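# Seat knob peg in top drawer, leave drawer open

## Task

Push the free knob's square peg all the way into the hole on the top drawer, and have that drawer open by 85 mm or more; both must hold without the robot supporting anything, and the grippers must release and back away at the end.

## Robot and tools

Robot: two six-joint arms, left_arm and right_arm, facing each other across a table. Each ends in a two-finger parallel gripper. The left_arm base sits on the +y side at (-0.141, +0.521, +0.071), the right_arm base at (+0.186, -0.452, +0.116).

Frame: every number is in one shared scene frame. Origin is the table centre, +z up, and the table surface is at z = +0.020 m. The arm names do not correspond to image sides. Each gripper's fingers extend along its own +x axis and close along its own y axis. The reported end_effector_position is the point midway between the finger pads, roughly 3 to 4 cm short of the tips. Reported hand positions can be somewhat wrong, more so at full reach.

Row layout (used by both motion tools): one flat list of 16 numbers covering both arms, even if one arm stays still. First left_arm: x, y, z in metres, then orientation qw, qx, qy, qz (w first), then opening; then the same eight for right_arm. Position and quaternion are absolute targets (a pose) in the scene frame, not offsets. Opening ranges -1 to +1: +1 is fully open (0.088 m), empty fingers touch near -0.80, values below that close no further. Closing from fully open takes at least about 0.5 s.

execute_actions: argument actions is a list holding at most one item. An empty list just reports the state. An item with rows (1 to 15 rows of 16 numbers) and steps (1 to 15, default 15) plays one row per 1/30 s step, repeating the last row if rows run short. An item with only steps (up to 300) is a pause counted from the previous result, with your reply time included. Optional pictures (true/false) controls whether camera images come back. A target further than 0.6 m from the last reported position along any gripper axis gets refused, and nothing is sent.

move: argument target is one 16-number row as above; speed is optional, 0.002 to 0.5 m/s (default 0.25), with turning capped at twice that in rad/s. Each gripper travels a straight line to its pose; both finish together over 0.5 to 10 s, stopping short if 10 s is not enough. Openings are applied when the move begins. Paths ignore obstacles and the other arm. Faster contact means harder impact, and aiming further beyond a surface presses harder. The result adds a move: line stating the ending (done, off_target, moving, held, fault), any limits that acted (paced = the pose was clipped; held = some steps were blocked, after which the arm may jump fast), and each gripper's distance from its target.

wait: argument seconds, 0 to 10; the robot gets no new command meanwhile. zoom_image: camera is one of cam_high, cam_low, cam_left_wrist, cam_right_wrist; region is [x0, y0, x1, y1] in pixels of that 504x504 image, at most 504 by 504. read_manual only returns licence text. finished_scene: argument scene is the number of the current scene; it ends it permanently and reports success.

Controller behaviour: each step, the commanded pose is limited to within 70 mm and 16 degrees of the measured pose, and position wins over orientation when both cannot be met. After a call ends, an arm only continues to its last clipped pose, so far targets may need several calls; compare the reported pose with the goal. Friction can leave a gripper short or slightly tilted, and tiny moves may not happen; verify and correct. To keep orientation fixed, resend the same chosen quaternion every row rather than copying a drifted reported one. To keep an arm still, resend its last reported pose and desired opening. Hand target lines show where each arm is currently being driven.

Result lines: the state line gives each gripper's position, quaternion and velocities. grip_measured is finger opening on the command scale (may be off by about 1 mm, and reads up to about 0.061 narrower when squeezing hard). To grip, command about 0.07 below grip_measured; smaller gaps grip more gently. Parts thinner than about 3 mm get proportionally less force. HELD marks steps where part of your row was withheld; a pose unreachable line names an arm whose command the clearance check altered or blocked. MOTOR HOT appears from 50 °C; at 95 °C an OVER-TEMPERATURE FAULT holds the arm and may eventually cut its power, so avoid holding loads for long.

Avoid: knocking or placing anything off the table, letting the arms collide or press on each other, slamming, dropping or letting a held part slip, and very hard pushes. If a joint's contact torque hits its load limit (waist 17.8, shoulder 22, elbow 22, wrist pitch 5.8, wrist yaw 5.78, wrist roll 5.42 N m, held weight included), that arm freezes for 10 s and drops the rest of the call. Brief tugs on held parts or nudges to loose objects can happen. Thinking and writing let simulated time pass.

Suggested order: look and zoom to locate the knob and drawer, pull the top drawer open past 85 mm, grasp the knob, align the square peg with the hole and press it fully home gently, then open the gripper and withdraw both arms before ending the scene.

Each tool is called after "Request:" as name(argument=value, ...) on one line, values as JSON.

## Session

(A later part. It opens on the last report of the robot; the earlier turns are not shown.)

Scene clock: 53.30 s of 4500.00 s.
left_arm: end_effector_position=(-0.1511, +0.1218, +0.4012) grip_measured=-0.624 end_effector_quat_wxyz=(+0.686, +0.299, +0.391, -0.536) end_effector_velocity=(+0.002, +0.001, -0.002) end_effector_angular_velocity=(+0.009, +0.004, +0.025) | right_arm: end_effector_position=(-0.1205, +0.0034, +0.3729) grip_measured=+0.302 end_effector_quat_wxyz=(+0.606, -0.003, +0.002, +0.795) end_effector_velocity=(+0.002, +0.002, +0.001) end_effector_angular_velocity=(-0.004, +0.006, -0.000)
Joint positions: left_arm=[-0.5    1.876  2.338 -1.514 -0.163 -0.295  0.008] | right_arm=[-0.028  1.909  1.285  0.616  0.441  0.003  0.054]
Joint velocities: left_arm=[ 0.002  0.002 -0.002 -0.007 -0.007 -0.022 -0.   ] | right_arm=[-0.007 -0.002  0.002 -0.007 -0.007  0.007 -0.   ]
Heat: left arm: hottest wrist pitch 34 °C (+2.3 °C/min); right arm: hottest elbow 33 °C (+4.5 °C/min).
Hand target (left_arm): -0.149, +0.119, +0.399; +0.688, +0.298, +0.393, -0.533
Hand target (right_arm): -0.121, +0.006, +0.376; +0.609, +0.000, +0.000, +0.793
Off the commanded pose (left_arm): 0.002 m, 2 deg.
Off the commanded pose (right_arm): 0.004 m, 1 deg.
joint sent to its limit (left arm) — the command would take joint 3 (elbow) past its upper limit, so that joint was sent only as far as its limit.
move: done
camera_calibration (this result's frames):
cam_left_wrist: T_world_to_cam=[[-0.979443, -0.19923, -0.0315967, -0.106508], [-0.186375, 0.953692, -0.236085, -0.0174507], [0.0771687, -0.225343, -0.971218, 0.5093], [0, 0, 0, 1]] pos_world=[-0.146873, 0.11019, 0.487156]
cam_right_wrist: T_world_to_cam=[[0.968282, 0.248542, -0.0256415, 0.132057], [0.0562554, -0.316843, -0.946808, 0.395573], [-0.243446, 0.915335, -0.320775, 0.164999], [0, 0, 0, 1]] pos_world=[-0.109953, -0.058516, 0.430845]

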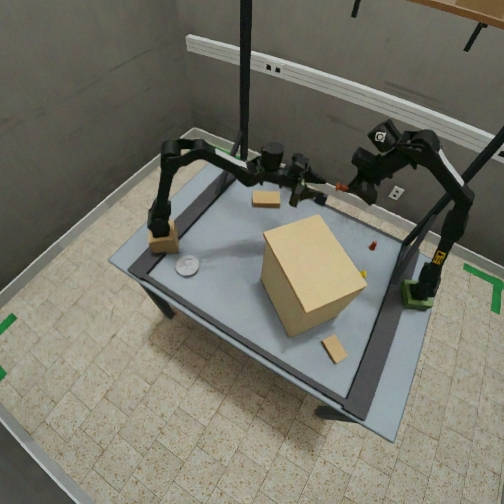

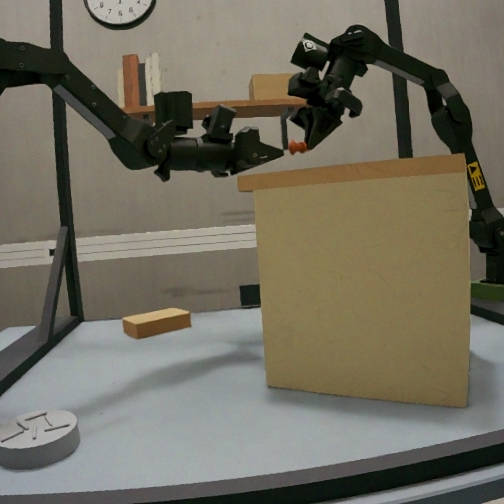

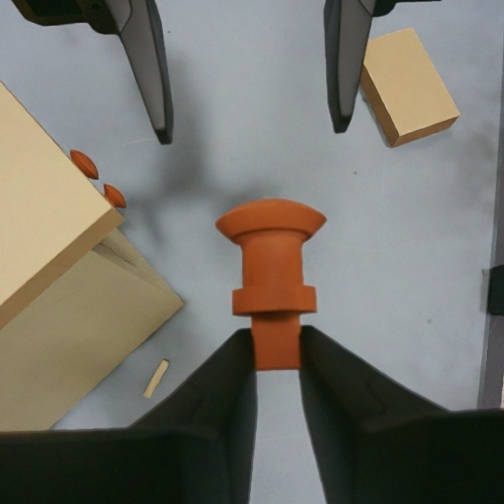

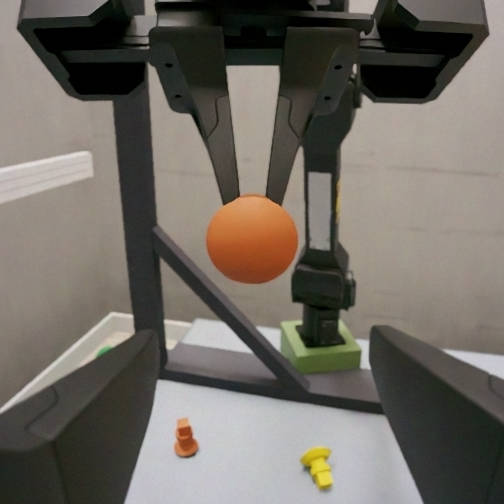

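Request:
move(target=[-0.15,0.12,0.375,0.6836,0.309,0.4027,-0.5245,-0.7,-0.125,0.005,0.372,0.6088,0,0,0.7934,0.3], speed=0.04)

Scene clock: 60.10 s of 4500.00 s.
left_arm: end_effector_position=(-0.1515, +0.1161, +0.3690) grip_measured=-0.624 end_effector_quat_wxyz=(+0.680, +0.316, +0.406, -0.523) end_effector_velocity=(+0.000, +0.003, +0.004) end_effector_angular_velocity=(-0.014, -0.002, +0.007) | right_arm: end_effector_position=(-0.1225, +0.0037, +0.3679) grip_measured=+0.302 end_effector_quat_wxyz=(+0.609, -0.006, +0.002, +0.793) end_effector_velocity=(-0.002, -0.000, +0.001) end_effector_angular_velocity=(-0.004, +0.006, +0.019)
Joint positions: left_arm=[-0.5    1.858  2.182 -1.43  -0.163 -0.301  0.008] | right_arm=[-0.023  1.922  1.285  0.623  0.452  0.003  0.054]
Joint velocities: left_arm=[-0.002 -0.017 -0.012  0.007 -0.007 -0.007 -0.   ] | right_arm=[-0.002 -0.002  0.002 -0.007 -0.022  0.007 -0.   ]
Heat: left arm: hottest wrist pitch 34 °C (+2.0 °C/min); right arm: hottest elbow 33 °C (+4.1 °C/min).
Hand target (left_arm): -0.150, +0.120, +0.375; +0.684, +0.309, +0.403, -0.524
Hand target (right_arm): -0.125, +0.005, +0.372; +0.609, -0.000, +0.000, +0.793
Off the commanded pose (left_arm): 0.007 m, 1 deg.
Off the commanded pose (right_arm): 0.005 m, 1 deg.
move: done
camera_calibration (this result's frames):
cam_left_wrist: T_world_to_cam=[[-0.978141, -0.203265, -0.0438553, -0.103896], [-0.191922, 0.963653, -0.185845, -0.0402152], [0.0800371, -0.173366, -0.9816, 0.475076], [0, 0, 0, 1]] pos_world=[-0.147367, 0.099997, 0.454304]
cam_right_wrist: T_world_to_cam=[[0.969775, 0.2429, -0.0231594, 0.133002], [0.0578077, -0.320929, -0.945337, 0.39069], [-0.237055, 0.915425, -0.325271, 0.165083], [0, 0, 0, 1]] pos_world=[-0.112433, -0.0580434, 0.426111]

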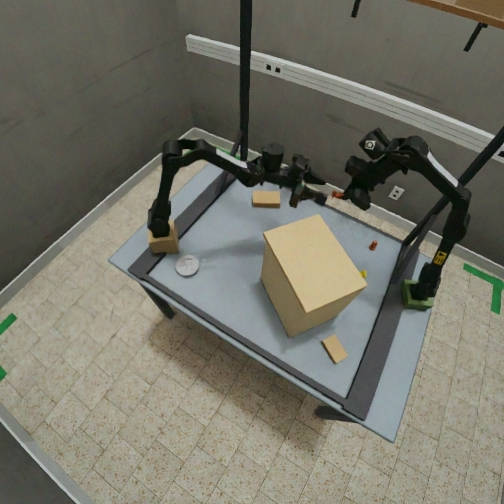

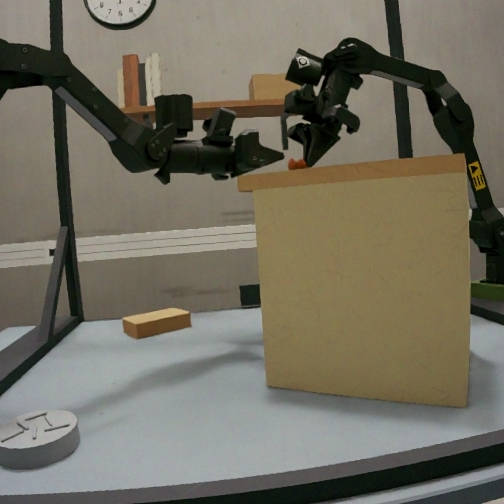

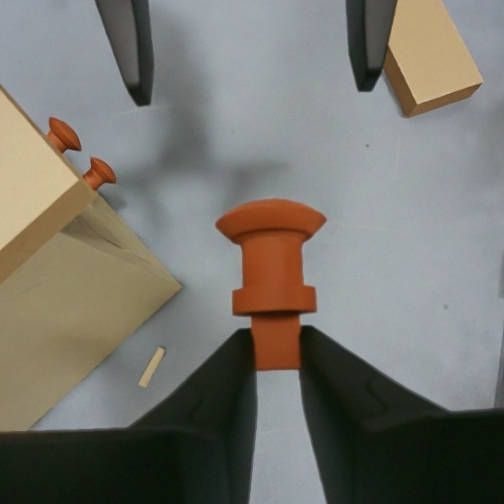

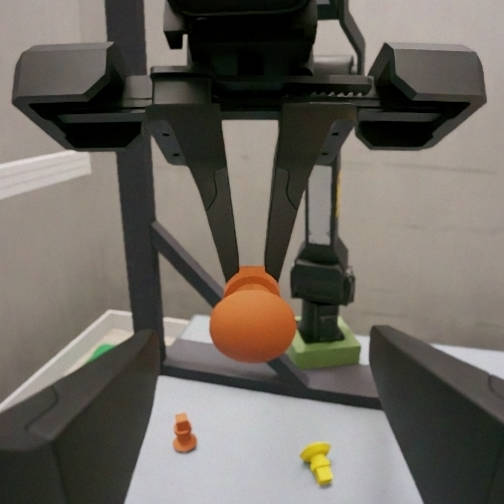

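Request:
move(target=[-0.15,0.12,0.375,0.6836,0.309,0.4027,-0.5245,-0.7,-0.133,0.022,0.359,0.6088,0,0,0.7934,0.3], speed=0.03)

Scene clock: 64.63 s of 4500.00 s.
left_arm: end_effector_position=(-0.1515, +0.1164, +0.3696) grip_measured=-0.624 end_effector_quat_wxyz=(+0.680, +0.316, +0.405, -0.524) end_effector_velocity=(+0.000, +0.004, -0.004) end_effector_angular_velocity=(+0.025, -0.005, +0.007) | right_arm: end_effector_position=(-0.1321, +0.0188, +0.3541) grip_measured=+0.302 end_effector_quat_wxyz=(+0.609, -0.007, +0.003, +0.793) end_effector_velocity=(-0.001, +0.002, +0.002) end_effector_angular_velocity=(+0.004, -0.005, +0.005)
Joint positions: left_arm=[-0.5    1.856  2.181 -1.429 -0.163 -0.301  0.008] | right_arm=[-0.029  2.003  1.345  0.643  0.445  0.003  0.054]
Joint velocities: left_arm=[-0.002  0.002 -0.002 -0.022 -0.007 -0.007 -0.   ] | right_arm=[-0.002  0.002  0.012 -0.007 -0.007 -0.007 -0.   ]
Heat: left arm: hottest wrist pitch 34 °C (+2.0 °C/min); right arm: hottest elbow 33 °C (+3.0 °C/min).
Hand target (left_arm): -0.150, +0.120, +0.375; +0.684, +0.309, +0.403, -0.524
Hand target (right_arm): -0.133, +0.022, +0.359; +0.609, +0.000, -0.000, +0.793
Off the commanded pose (left_arm): 0.007 m, 1 deg.
Off the commanded pose (right_arm): 0.006 m, 1 deg.
move: done
camera_calibration (this result's frames):
cam_left_wrist: T_world_to_cam=[[-0.978148, -0.203348, -0.0433084, -0.103988], [-0.191952, 0.963298, -0.187645, -0.0396614], [0.079876, -0.175231, -0.981282, 0.475756], [0, 0, 0, 1]] pos_world=[-0.14733, 0.100427, 0.454905]
cam_right_wrist: T_world_to_cam=[[0.969807, 0.242859, -0.0222106, 0.138014], [0.059156, -0.322623, -0.944677, 0.383095], [-0.236589, 0.914841, -0.327248, 0.145268], [0, 0, 0, 1]] pos_world=[-0.122141, -0.0428203, 0.412505]

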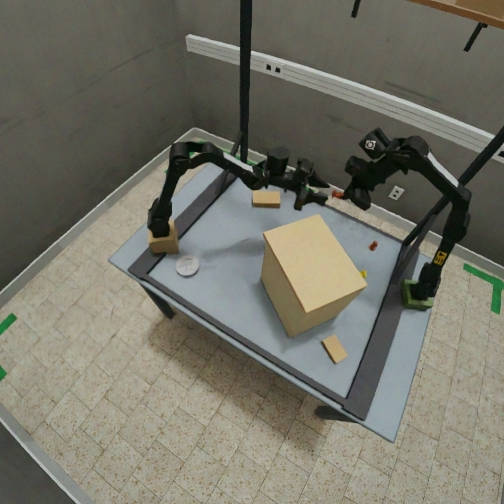

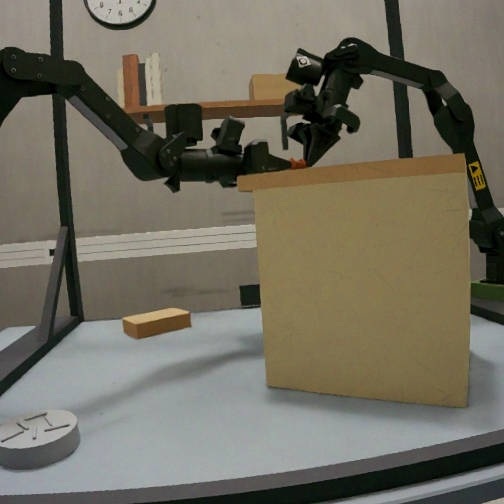

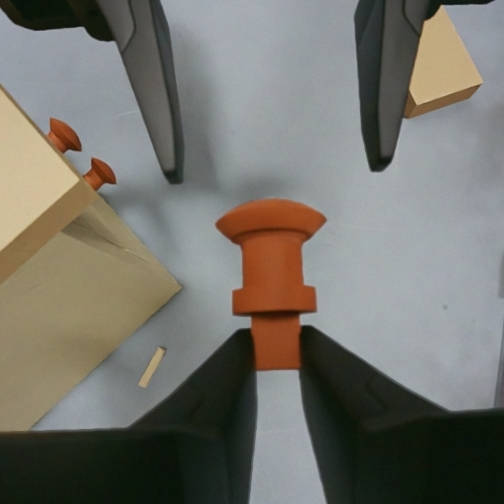

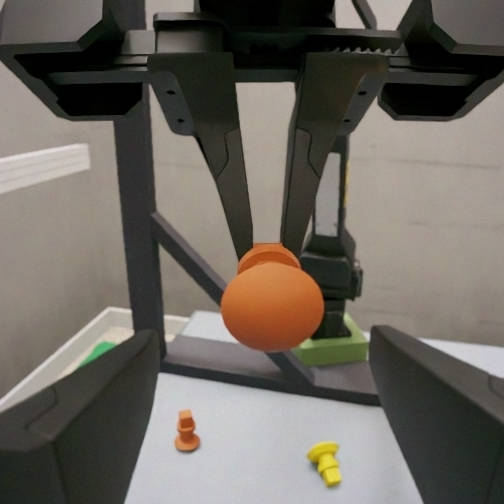

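Request:
move(target=[-0.15,0.12,0.375,0.6836,0.309,0.4027,-0.5245,-0.7,-0.1385,0.044,0.362,0.6361,0,0,0.7716,0.3], speed=0.03)

Scene clock: 71.63 s of 4500.00 s.
left_arm: end_effector_position=(-0.1515, +0.1164, +0.3696) grip_measured=-0.624 end_effector_quat_wxyz=(+0.680, +0.315, +0.405, -0.523) end_effector_velocity=(+0.000, +0.002, -0.000) end_effector_angular_velocity=(+0.007, -0.024, -0.004) | right_arm: end_effector_position=(-0.1384, +0.0408, +0.3590) grip_measured=+0.302 end_effector_quat_wxyz=(+0.634, -0.003, +0.002, +0.773) end_effector_velocity=(-0.003, +0.002, -0.000) end_effector_angular_velocity=(-0.001, -0.009, +0.020)
Joint positions: left_arm=[-0.5    1.856  2.181 -1.429 -0.163 -0.302  0.008] | right_arm=[-0.031  2.087  1.487  0.591  0.508  0.003  0.054]
Joint velocities: left_arm=[-0.007 -0.002 -0.002 -0.007 -0.022  0.007 -0.   ] | right_arm=[-0.002  0.007  0.012 -0.007 -0.022 -0.007 -0.   ]
Heat: left arm: hottest shoulder 35 °C (+2.0 °C/min); right arm: hottest elbow 34 °C (+4.0 °C/min).
Hand target (left_arm): -0.150, +0.120, +0.375; +0.684, +0.309, +0.403, -0.524
Hand target (right_arm): -0.138, +0.044, +0.362; +0.636, -0.000, +0.000, +0.772
Off the commanded pose (left_arm): 0.007 m, 1 deg.
Off the commanded pose (right_arm): 0.004 m, 1 deg.
move: done
camera_calibration (this result's frames):
cam_left_wrist: T_world_to_cam=[[-0.978087, -0.203679, -0.0431286, -0.104007], [-0.192309, 0.963225, -0.187657, -0.0397024], [0.0797641, -0.175251, -0.981287, 0.475743], [0, 0, 0, 1]] pos_world=[-0.14731, 0.100433, 0.454905]
cam_right_wrist: T_world_to_cam=[[0.983282, 0.180391, -0.0248063, 0.144313], [0.0348677, -0.320242, -0.946694, 0.392403], [-0.178719, 0.930002, -0.321178, 0.130471], [0, 0, 0, 1]] pos_world=[-0.132265, -0.0217077, 0.41697]

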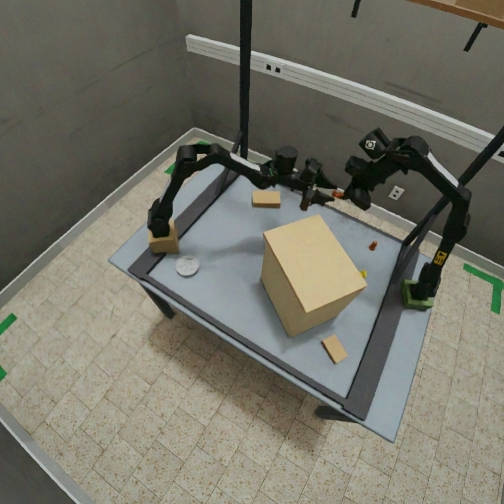

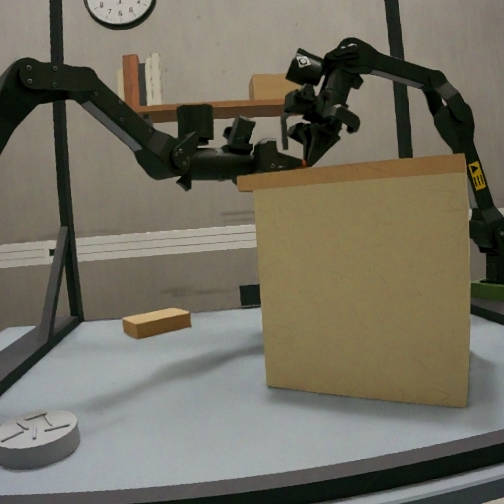

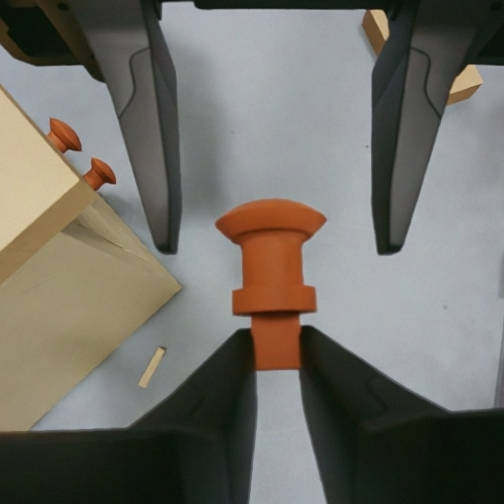

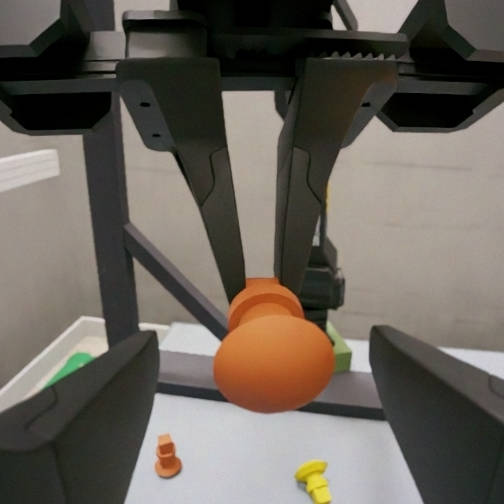

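Request:
move(target=[-0.15,0.12,0.375,0.6836,0.309,0.4027,-0.5245,-0.7,-0.1365,0.0495,0.362,0.6361,0,0,0.7716,0.0], speed=0.02)

Request:
move(target=[-0.15,0.12,0.375,0.6836,0.309,0.4027,-0.5245,-0.7,-0.1365,0.0495,0.362,0.6361,0,0,0.7716,-0.4], speed=0.02)

Scene clock: 77.33 s of 4500.00 s.
left_arm: end_effector_position=(-0.1515, +0.1164, +0.3696) grip_measured=-0.624 end_effector_quat_wxyz=(+0.680, +0.315, +0.405, -0.523) end_effector_velocity=(+0.002, +0.002, -0.000) end_effector_angular_velocity=(+0.005, -0.017, +0.014) | right_arm: end_effector_position=(-0.1354, +0.0466, +0.3593) grip_measured=+0.002 end_effector_quat_wxyz=(+0.636, -0.003, +0.002, +0.771) end_effector_velocity=(-0.000, +0.001, +0.003) end_effector_angular_velocity=(+0.006, -0.020, +0.005)
Joint positions: left_arm=[-0.5    1.856  2.181 -1.429 -0.163 -0.302  0.008] | right_arm=[-0.042  2.098  1.504  0.586  0.503  0.003  0.039]
Joint velocities: left_arm=[-0.002 -0.002 -0.002 -0.007 -0.022 -0.007 -0.   ] | right_arm=[-0.002 -0.002  0.007 -0.007 -0.007 -0.022 -0.   ]
Heat: left arm: hottest shoulder 37 °C (+4.1 °C/min); right arm: hottest shoulder 35 °C (+5.1 °C/min).
Hand target (left_arm): -0.150, +0.120, +0.375; +0.684, +0.309, +0.403, -0.524
Hand target (right_arm): -0.136, +0.049, +0.362; +0.636, +0.000, -0.000, +0.772
Off the commanded pose (left_arm): 0.007 m, 1 deg.
Off the commanded pose (right_arm): 0.004 m, 0 deg.
move: done
camera_calibration (this result's frames):
cam_left_wrist: T_world_to_cam=[[-0.978087, -0.203679, -0.0431286, -0.104007], [-0.192309, 0.963225, -0.187657, -0.0397024], [0.0797641, -0.175251, -0.981287, 0.475743], [0, 0, 0, 1]] pos_world=[-0.14731, 0.100433, 0.454905]
cam_right_wrist: T_world_to_cam=[[0.984418, 0.174024, -0.0252211, 0.14091], [0.0322975, -0.319932, -0.94689, 0.394143], [-0.172851, 0.931321, -0.320567, 0.126166], [0, 0, 0, 1]] pos_world=[-0.129636, -0.0159238, 0.417209]

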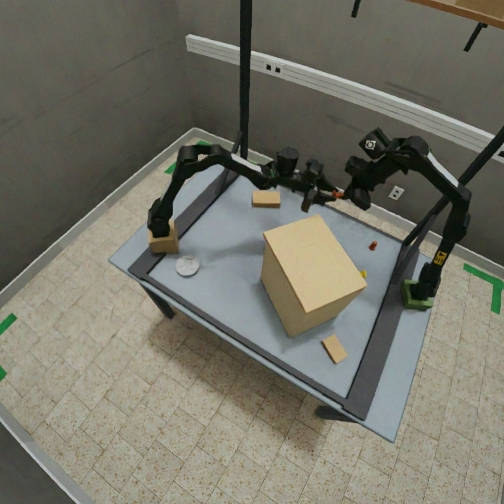

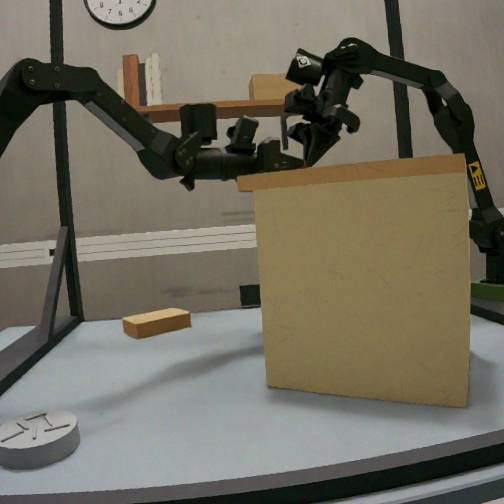

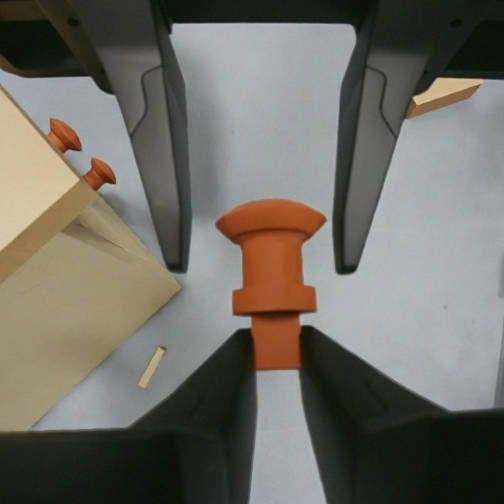

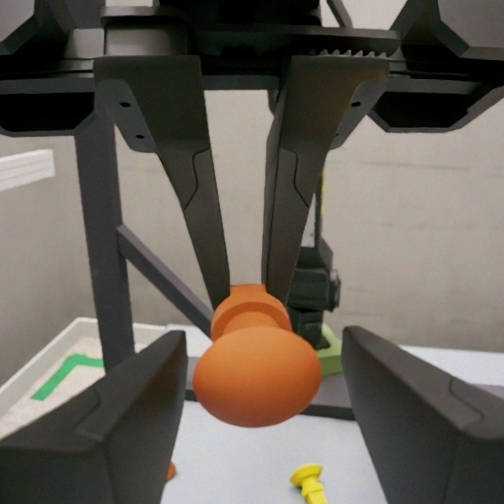

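Scene clock: 78.03 s of 4500.00 s.
left_arm: end_effector_position=(-0.1509, +0.1165, +0.3696) grip_measured=-0.624 end_effector_quat_wxyz=(+0.681, +0.315, +0.405, -0.522) end_effector_velocity=(+0.003, +0.003, +0.002) end_effector_angular_velocity=(-0.000, -0.016, +0.014) | right_arm: end_effector_position=(-0.1358, +0.0465, +0.3594) grip_measured=-0.341 end_effector_quat_wxyz=(+0.636, -0.003, +0.002, +0.772) end_effector_velocity=(+0.002, +0.001, -0.004) end_effector_angular_velocity=(-0.008, -0.015, -0.010)
Joint positions: left_arm=[-0.5    1.856  2.181 -1.43  -0.165 -0.303  0.008] | right_arm=[-0.042  2.098  1.505  0.586  0.502  0.003  0.022]
Joint velocities: left_arm=[-0.002 -0.007 -0.002 -0.007 -0.022 -0.007  0.   ] | right_arm=[-0.002  0.002 -0.002 -0.007  0.007 -0.007 -0.   ]
Heat: left arm: hottest shoulder 37 °C (+4.0 °C/min); right arm: hottest shoulder 35 °C (+5.0 °C/min).
Hand target (left_arm): -0.150, +0.120, +0.375; +0.683, +0.309, +0.403, -0.525
Hand target (right_arm): -0.136, +0.049, +0.362; +0.636, +0.000, -0.000, +0.772
Off the commanded pose (left_arm): 0.007 m, 1 deg.
Off the commanded pose (right_arm): 0.004 m, 0 deg.
move: done
camera_calibration (this result's frames):
cam_left_wrist: T_world_to_cam=[[-0.977434, -0.206576, -0.0441486, -0.102594], [-0.19497, 0.962659, -0.187815, -0.0399237], [0.0812981, -0.174969, -0.981212, 0.475882], [0, 0, 0, 1]] pos_world=[-0.146752, 0.100504, 0.454913]
cam_right_wrist: T_world_to_cam=[[0.984145, 0.175533, -0.0254175, 0.141275], [0.0325481, -0.31961, -0.94699, 0.394326], [-0.174352, 0.931149, -0.320256, 0.125966], [0, 0, 0, 1]] pos_world=[-0.129908, -0.0160609, 0.417355]

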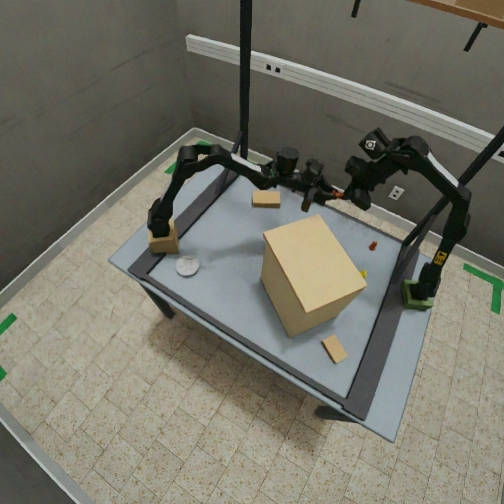

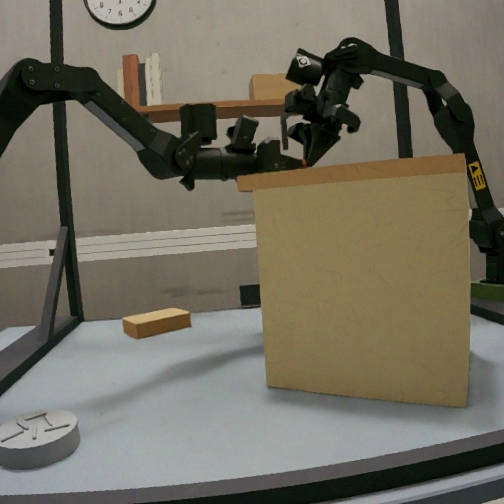

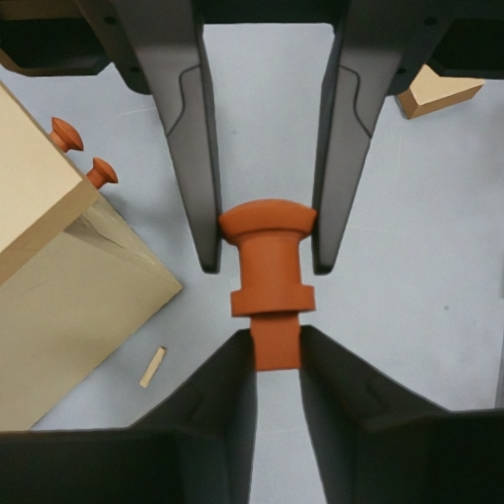

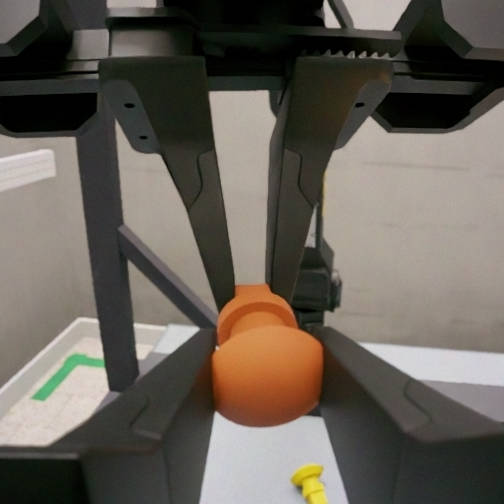

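Request:
move(target=[-0.15,0.12,0.375,0.6836,0.309,0.4027,-0.5245,-0.7,-0.1395,0.049,0.362,0.6361,0,0,0.7716,-0.42], speed=0.01)

Request:
move(target=[-0.15,0.12,0.375,0.6836,0.309,0.4027,-0.5245,-0.3,-0.1395,0.049,0.362,0.6361,0,0,0.7716,-0.42], speed=0.01)

Request:
move(target=[-0.15,0.12,0.375,0.6836,0.309,0.4027,-0.5245,-0.3,-0.11,-0.08,0.38,0.6361,0,0,0.7716,-0.42], speed=0.08)

Scene clock: 83.87 s of 4500.00 s.
left_arm: end_effector_position=(-0.1510, +0.1170, +0.3695) grip_measured=-0.624 end_effector_quat_wxyz=(+0.680, +0.316, +0.406, -0.522) end_effector_velocity=(+0.002, +0.002, -0.000) end_effector_angular_velocity=(+0.006, -0.004, +0.012) | right_arm: end_effector_position=(-0.1362, +0.0473, +0.3592) grip_measured=-0.341 end_effector_quat_wxyz=(+0.637, -0.003, +0.002, +0.771) end_effector_velocity=(-0.000, +0.001, -0.002) end_effector_angular_velocity=(-0.002, -0.026, +0.005)
Joint positions: left_arm=[-0.5    1.855  2.181 -1.432 -0.164 -0.304  0.008] | right_arm=[-0.041  2.102  1.511  0.582  0.507  0.003  0.022]
Joint velocities: left_arm=[ 0.002 -0.002 -0.002 -0.007 -0.007 -0.007  0.   ] | right_arm=[-0.002  0.002  0.002 -0.007 -0.007 -0.022 -0.   ]
Heat: left arm: hottest shoulder 38 °C (+5.0 °C/min); right arm: hottest shoulder 36 °C (+6.0 °C/min).
Hand target (left_arm): -0.150, +0.120, +0.375; +0.684, +0.309, +0.403, -0.524
Hand target (right_arm): -0.139, +0.049, +0.362; +0.636, -0.000, +0.000, +0.772
Off the commanded pose (left_arm): 0.006 m, 1 deg.
Off the commanded pose (right_arm): 0.005 m, 0 deg.
move: done
camera_calibration (this result's frames):
cam_left_wrist: T_world_to_cam=[[-0.977464, -0.206469, -0.0439789, -0.10262], [-0.195087, 0.963088, -0.185481, -0.041458], [0.0806516, -0.172721, -0.981663, 0.475669], [0, 0, 0, 1]] pos_world=[-0.146759, 0.100898, 0.454744]
cam_right_wrist: T_world_to_cam=[[0.984892, 0.171381, -0.0248147, 0.141594], [0.0319272, -0.320554, -0.946692, 0.394212], [-0.170199, 0.931598, -0.321183, 0.12597], [0, 0, 0, 1]] pos_world=[-0.130601, -0.0152534, 0.41717]

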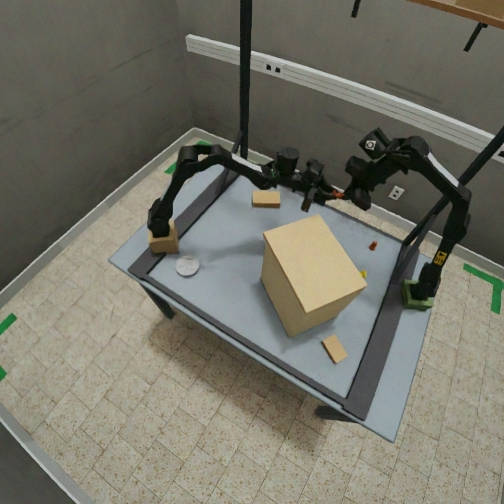

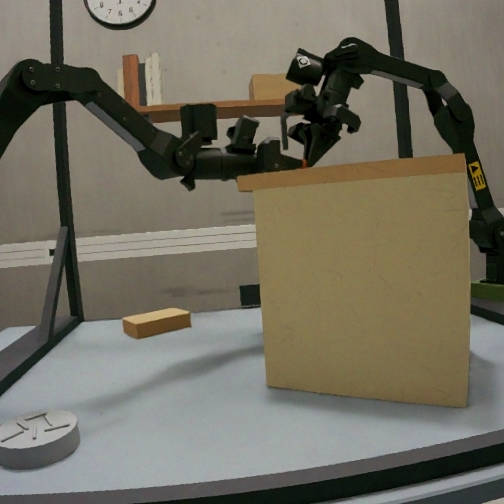

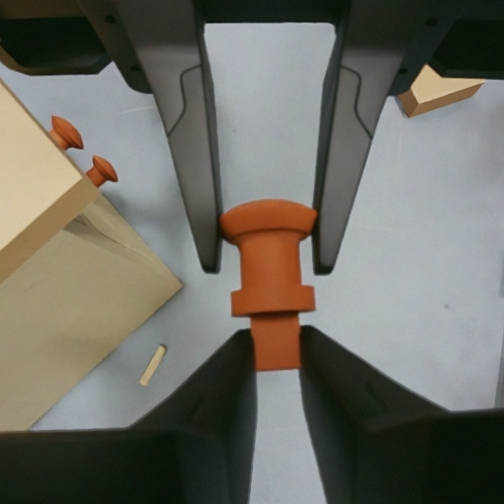

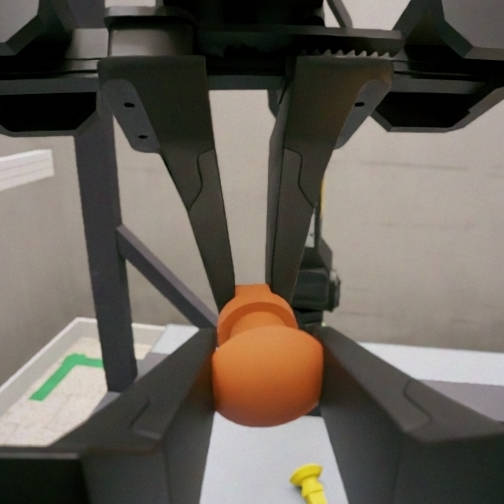

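Scene clock: 84.93 s of 4500.00 s.
left_arm: end_effector_position=(-0.1511, +0.1168, +0.3696) grip_measured=-0.302 end_effector_quat_wxyz=(+0.681, +0.315, +0.406, -0.522) end_effector_velocity=(+0.002, +0.003, +0.002) end_effector_angular_velocity=(+0.001, -0.003, +0.012) | right_arm: end_effector_position=(-0.1364, +0.0476, +0.3583) grip_measured=-0.341 end_effector_quat_wxyz=(+0.638, -0.004, +0.002, +0.770) end_effector_velocity=(+0.000, +0.000, +0.004) end_effector_angular_velocity=(+0.011, +0.001, +0.005)
Joint positions: left_arm=[-0.5    1.855  2.181 -1.431 -0.164 -0.304  0.024] | right_arm=[-0.041  2.104  1.512  0.582  0.507  0.003  0.022]
Joint velocities: left_arm=[ 0.002 -0.007 -0.002 -0.007 -0.007 -0.007 -0.   ] | right_arm=[-0.002 -0.002  0.002  0.007 -0.007 -0.007 -0.   ]
Heat: left arm: hottest shoulder 38 °C (+5.0 °C/min); right arm: hottest shoulder 36 °C (+6.0 °C/min).
Hand target (left_arm): -0.150, +0.120, +0.375; +0.683, +0.309, +0.403, -0.524
Hand target (right_arm): -0.139, +0.049, +0.362; +0.636, -0.000, +0.000, +0.772
Off the commanded pose (left_arm): 0.006 m, 1 deg.
Off the commanded pose (right_arm): 0.005 m, 1 deg.
move: done
camera_calibration (this result's frames):
cam_left_wrist: T_world_to_cam=[[-0.97752, -0.206367, -0.0432117, -0.103058], [-0.19501, 0.962843, -0.186825, -0.0406287], [0.0801606, -0.174198, -0.981442, 0.475779], [0, 0, 0, 1]] pos_world=[-0.146803, 0.100731, 0.454906]
cam_right_wrist: T_world_to_cam=[[0.984982, 0.170977, -0.0240496, 0.141481], [0.0327324, -0.321673, -0.946285, 0.393508], [-0.169529, 0.931286, -0.322438, 0.125897], [0, 0, 0, 1]] pos_world=[-0.130894, -0.0148555, 0.416367]

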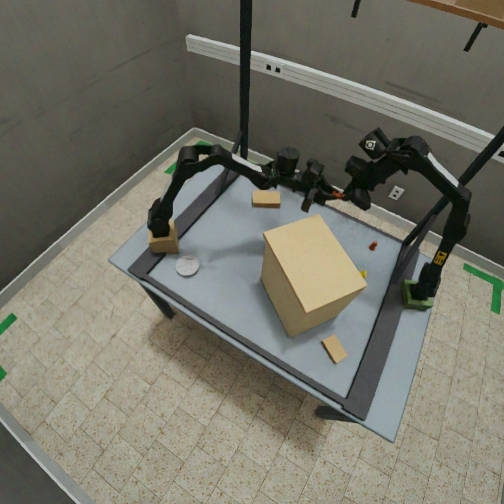

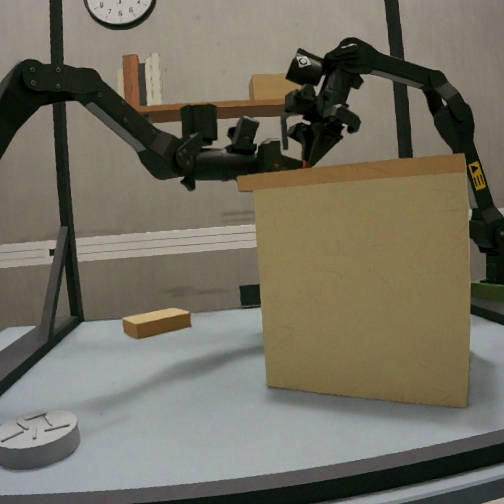

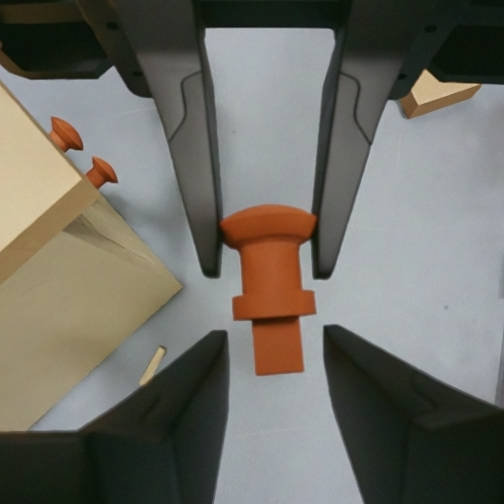

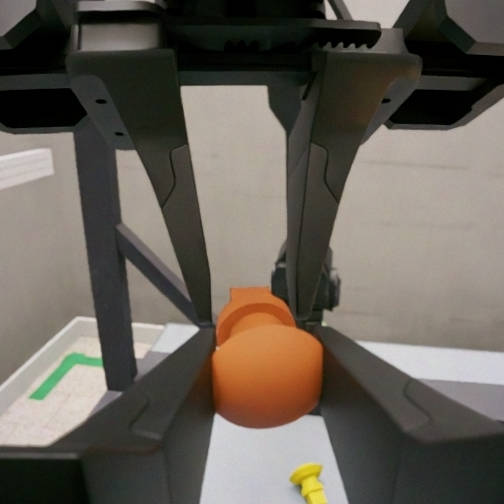

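Scene clock: 86.97 s of 4500.00 s.
left_arm: end_effector_position=(-0.1511, +0.1167, +0.3697) grip_measured=-0.302 end_effector_quat_wxyz=(+0.681, +0.315, +0.406, -0.522) end_effector_velocity=(+0.000, +0.004, -0.004) end_effector_angular_velocity=(+0.023, +0.001, +0.020) | right_arm: end_effector_position=(-0.1114, -0.0769, +0.3780) grip_measured=-0.341 end_effector_quat_wxyz=(+0.636, -0.001, +0.001, +0.772) end_effector_velocity=(+0.001, -0.001, -0.010) end_effector_angular_velocity=(-0.025, -0.021, +0.005)
Joint positions: left_arm=[-0.5    1.855  2.181 -1.431 -0.164 -0.304  0.024] | right_arm=[0.13  1.7   1.039 0.656 0.674 0.003 0.022]
Joint velocities: left_arm=[-0.002  0.002 -0.002 -0.022 -0.007 -0.022 -0.   ] | right_arm=[-0.002 -0.002 -0.017 -0.022 -0.007  0.007 -0.   ]
Heat: left arm: hottest shoulder 39 °C (+5.0 °C/min); right arm: hottest shoulder 36 °C (+6.0 °C/min).
Hand target (left_arm): -0.150, +0.120, +0.375; +0.684, +0.309, +0.403, -0.524
Hand target (right_arm): -0.109, -0.080, +0.380; +0.636, +0.000, -0.000, +0.772
Off the commanded pose (left_arm): 0.006 m, 1 deg.
Off the commanded pose (right_arm): 0.004 m, 0 deg.
move: done
camera_calibration (this result's frames):
cam_left_wrist: T_world_to_cam=[[-0.977521, -0.206384, -0.0431015, -0.103117], [-0.195016, 0.962772, -0.187185, -0.040412], [0.0801287, -0.174571, -0.981379, 0.475818], [0, 0, 0, 1]] pos_world=[-0.146807, 0.10069, 0.454949]
cam_right_wrist: T_world_to_cam=[[0.984175, 0.175235, -0.0263223, 0.139655], [0.031073, -0.316909, -0.947947, 0.372029], [-0.174455, 0.932127, -0.317339, 0.250081], [0, 0, 0, 1]] pos_world=[-0.105377, -0.139681, 0.4357]

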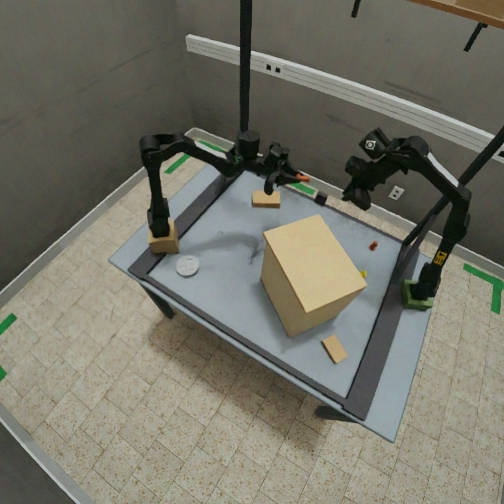

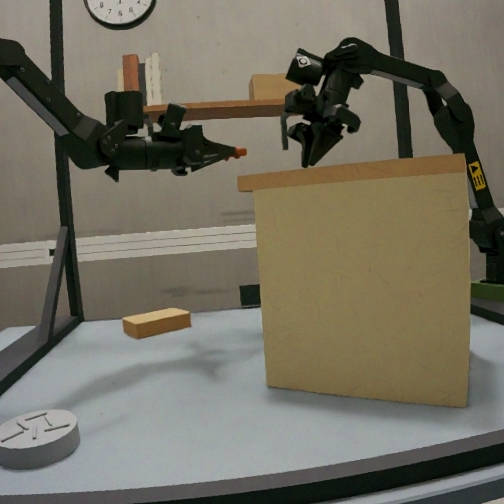

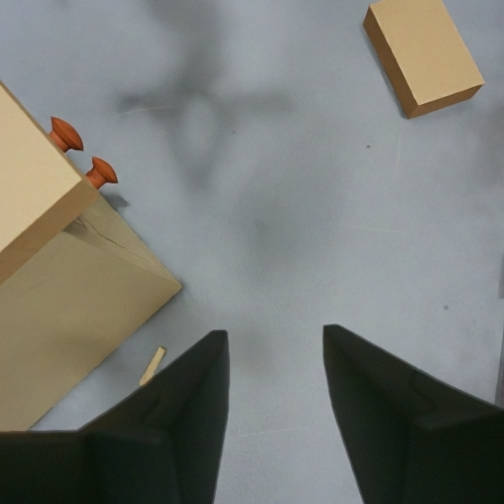

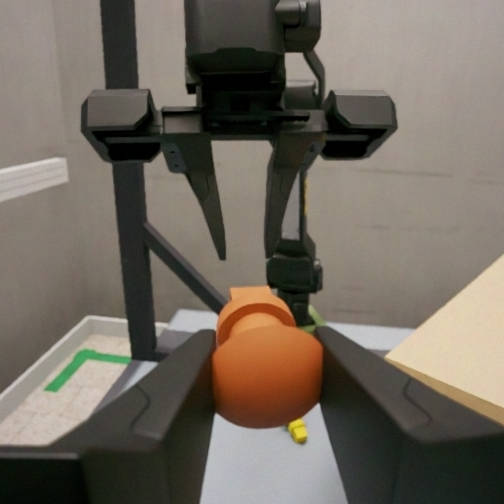

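Request:
move(target=[-0.1,0.25,0.40,0.814,0,0.1,-0.581,-0.3,-0.0515,-0.078,0.39,0.866,0,0,0.5,-0.42], speed=0.1)

Request:
move(target=[-0.1,0.25,0.40,0.814,0,0.1,-0.581,-0.3,-0.0515,-0.078,0.255,0.866,0,0,0.5,-0.42], speed=0.08)

Scene clock: 105.47 s of 4500.00 s.
left_arm: end_effector_position=(-0.1022, +0.2491, +0.4025) grip_measured=-0.302 end_effector_quat_wxyz=(+0.809, -0.000, +0.100, -0.580) end_effector_velocity=(-0.001, +0.000, -0.006) end_effector_angular_velocity=(+0.005, +0.005, +0.001) | right_arm: end_effector_position=(-0.0509, -0.0800, +0.3876) grip_measured=-0.341 end_effector_quat_wxyz=(+0.864, -0.003, -0.001, +0.503) end_effector_velocity=(-0.000, +0.001, -0.004) end_effector_angular_velocity=(-0.020, -0.028, +0.005)
Joint positions: left_arm=[-0.471  0.751  0.851 -0.275 -0.369 -0.182  0.024] | right_arm=[0.173 1.836 1.245 0.585 1.427 0.    0.022]
Joint velocities: left_arm=[-0.007 -0.007 -0.022  0.007 -0.007 -0.007 -0.   ] | right_arm=[-0.002  0.002 -0.002 -0.022 -0.007 -0.007 -0.   ]
Heat: left arm: hottest shoulder 41 °C (+7.1 °C/min); right arm: hottest shoulder 37 °C (+5.1 °C/min).
Hand target (left_arm): -0.101, +0.250, +0.401; +0.810, +0.001, +0.099, -0.578
Hand target (right_arm): -0.051, -0.078, +0.390; +0.866, +0.000, -0.000, +0.500
Off the commanded pose (left_arm): 0.003 m, 0 deg.
Off the commanded pose (right_arm): 0.003 m, 0 deg.
After step 270, 4.53 s passed at rest.
move: done
camera_calibration (this result's frames):
cam_left_wrist: T_world_to_cam=[[-0.942714, -0.329321, 0.0532749, -0.0312187], [-0.193089, 0.408413, -0.892141, 0.269778], [0.272043, -0.85132, -0.448605, 0.501024], [0, 0, 0, 1]] pos_world=[-0.113639, 0.306071, 0.467105]
cam_right_wrist: T_world_to_cam=[[0.860962, -0.508235, -0.0210041, 0.0179548], [-0.17729, -0.261118, -0.948887, 0.37255], [0.476773, 0.82068, -0.314917, 0.289841], [0, 0, 0, 1]] pos_world=[-0.0875973, -0.131462, 0.445161]

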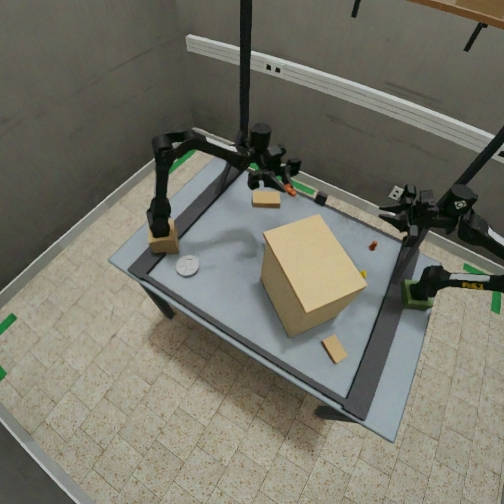

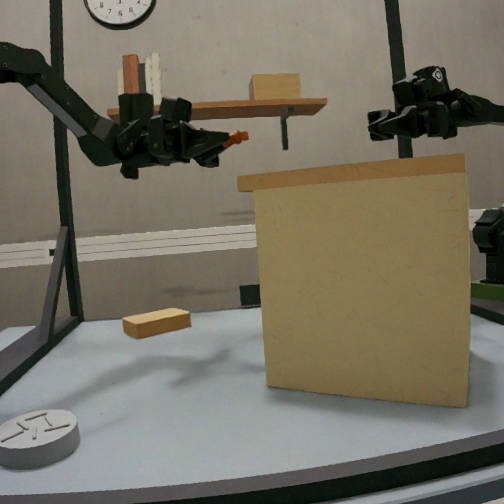

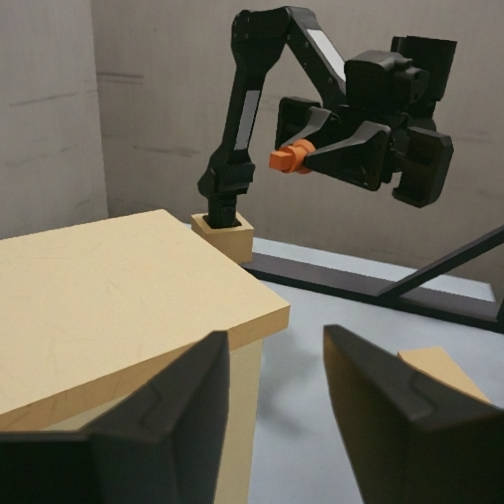

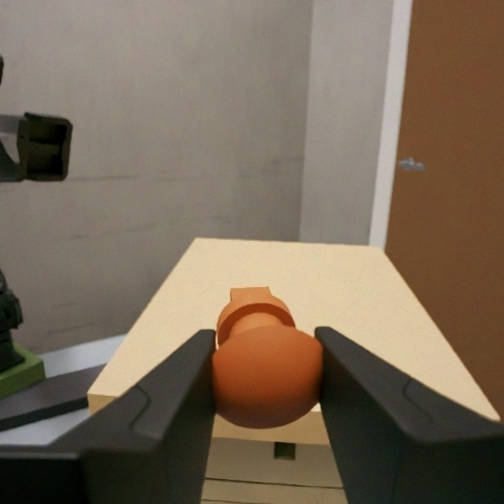

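Scene clock: 107.47 s of 4500.00 s.
left_arm: end_effector_position=(-0.1008, +0.2489, +0.4020) grip_measured=-0.302 end_effector_quat_wxyz=(+0.809, -0.001, +0.100, -0.579) end_effector_velocity=(+0.000, +0.002, -0.001) end_effector_angular_velocity=(-0.004, +0.019, +0.008) | right_arm: end_effector_position=(-0.0542, -0.0774, +0.2596) grip_measured=-0.341 end_effector_quat_wxyz=(+0.865, +0.006, +0.004, +0.502) end_effector_velocity=(-0.000, +0.001, +0.006) end_effector_angular_velocity=(+0.020, +0.004, +0.005)
Joint positions: left_arm=[-0.463  0.751  0.848 -0.271 -0.364 -0.182  0.024] | right_arm=[0.173 2.123 1.062 1.053 1.428 0.02  0.022]
Joint velocities: left_arm=[-0.002 -0.007 -0.002 -0.007 -0.007 -0.022 -0.   ] | right_arm=[-0.002  0.012 -0.002  0.125 -0.007 -0.095  0.   ]
Heat: left arm: hottest shoulder 40 °C (+6.1 °C/min); right arm: hottest shoulder 37 °C (+5.1 °C/min).
Hand target (left_arm): -0.100, +0.250, +0.400; +0.810, +0.000, +0.100, -0.578
Hand target (right_arm): -0.052, -0.078, +0.255; +0.866, -0.000, +0.001, +0.500
Off the commanded pose (left_arm): 0.002 m, 0 deg.
Off the commanded pose (right_arm): 0.005 m, 1 deg.
move: done
camera_calibration (this result's frames):
cam_left_wrist: T_world_to_cam=[[-0.941636, -0.332202, 0.0544413, -0.0295734], [-0.195121, 0.406825, -0.892424, 0.269961], [0.274317, -0.850961, -0.447901, 0.500085], [0, 0, 0, 1]] pos_world=[-0.112354, 0.305902, 0.466518]
cam_right_wrist: T_world_to_cam=[[0.859862, -0.508951, -0.0400743, 0.0242801], [-0.193392, -0.252073, -0.948187, 0.250846], [0.472479, 0.82306, -0.315175, 0.248995], [0, 0, 0, 1]] pos_world=[-0.0900106, -0.129349, 0.317299]

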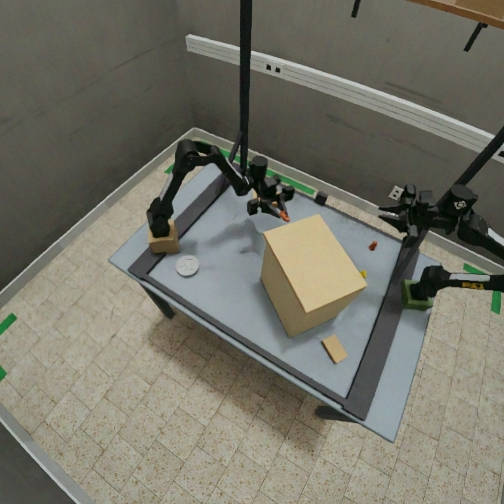

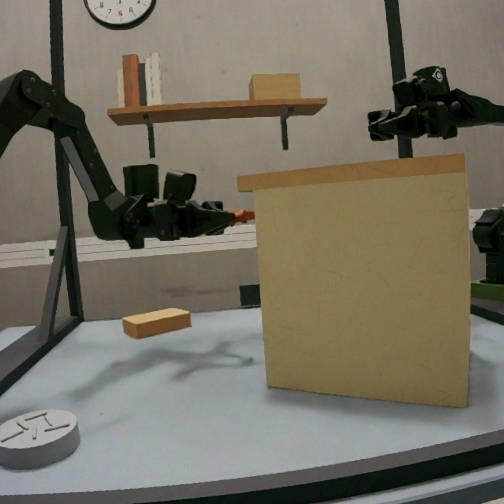

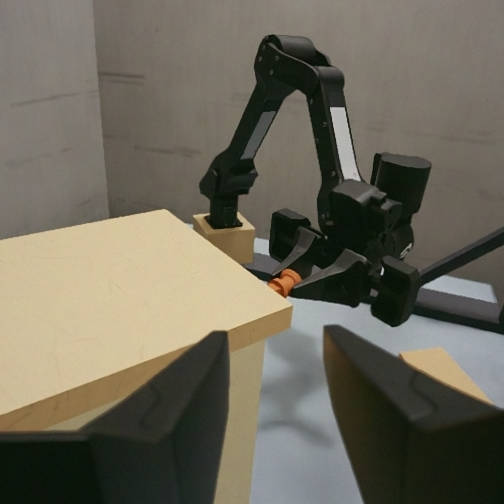

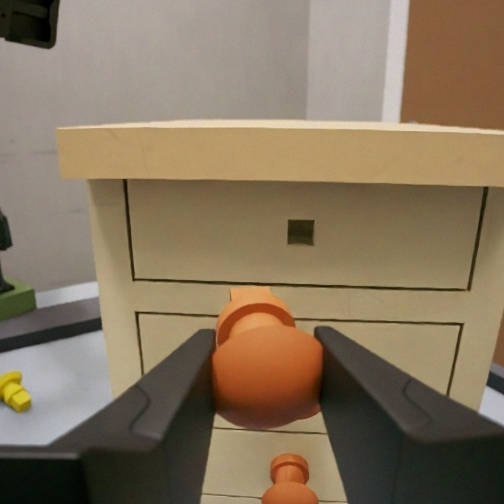

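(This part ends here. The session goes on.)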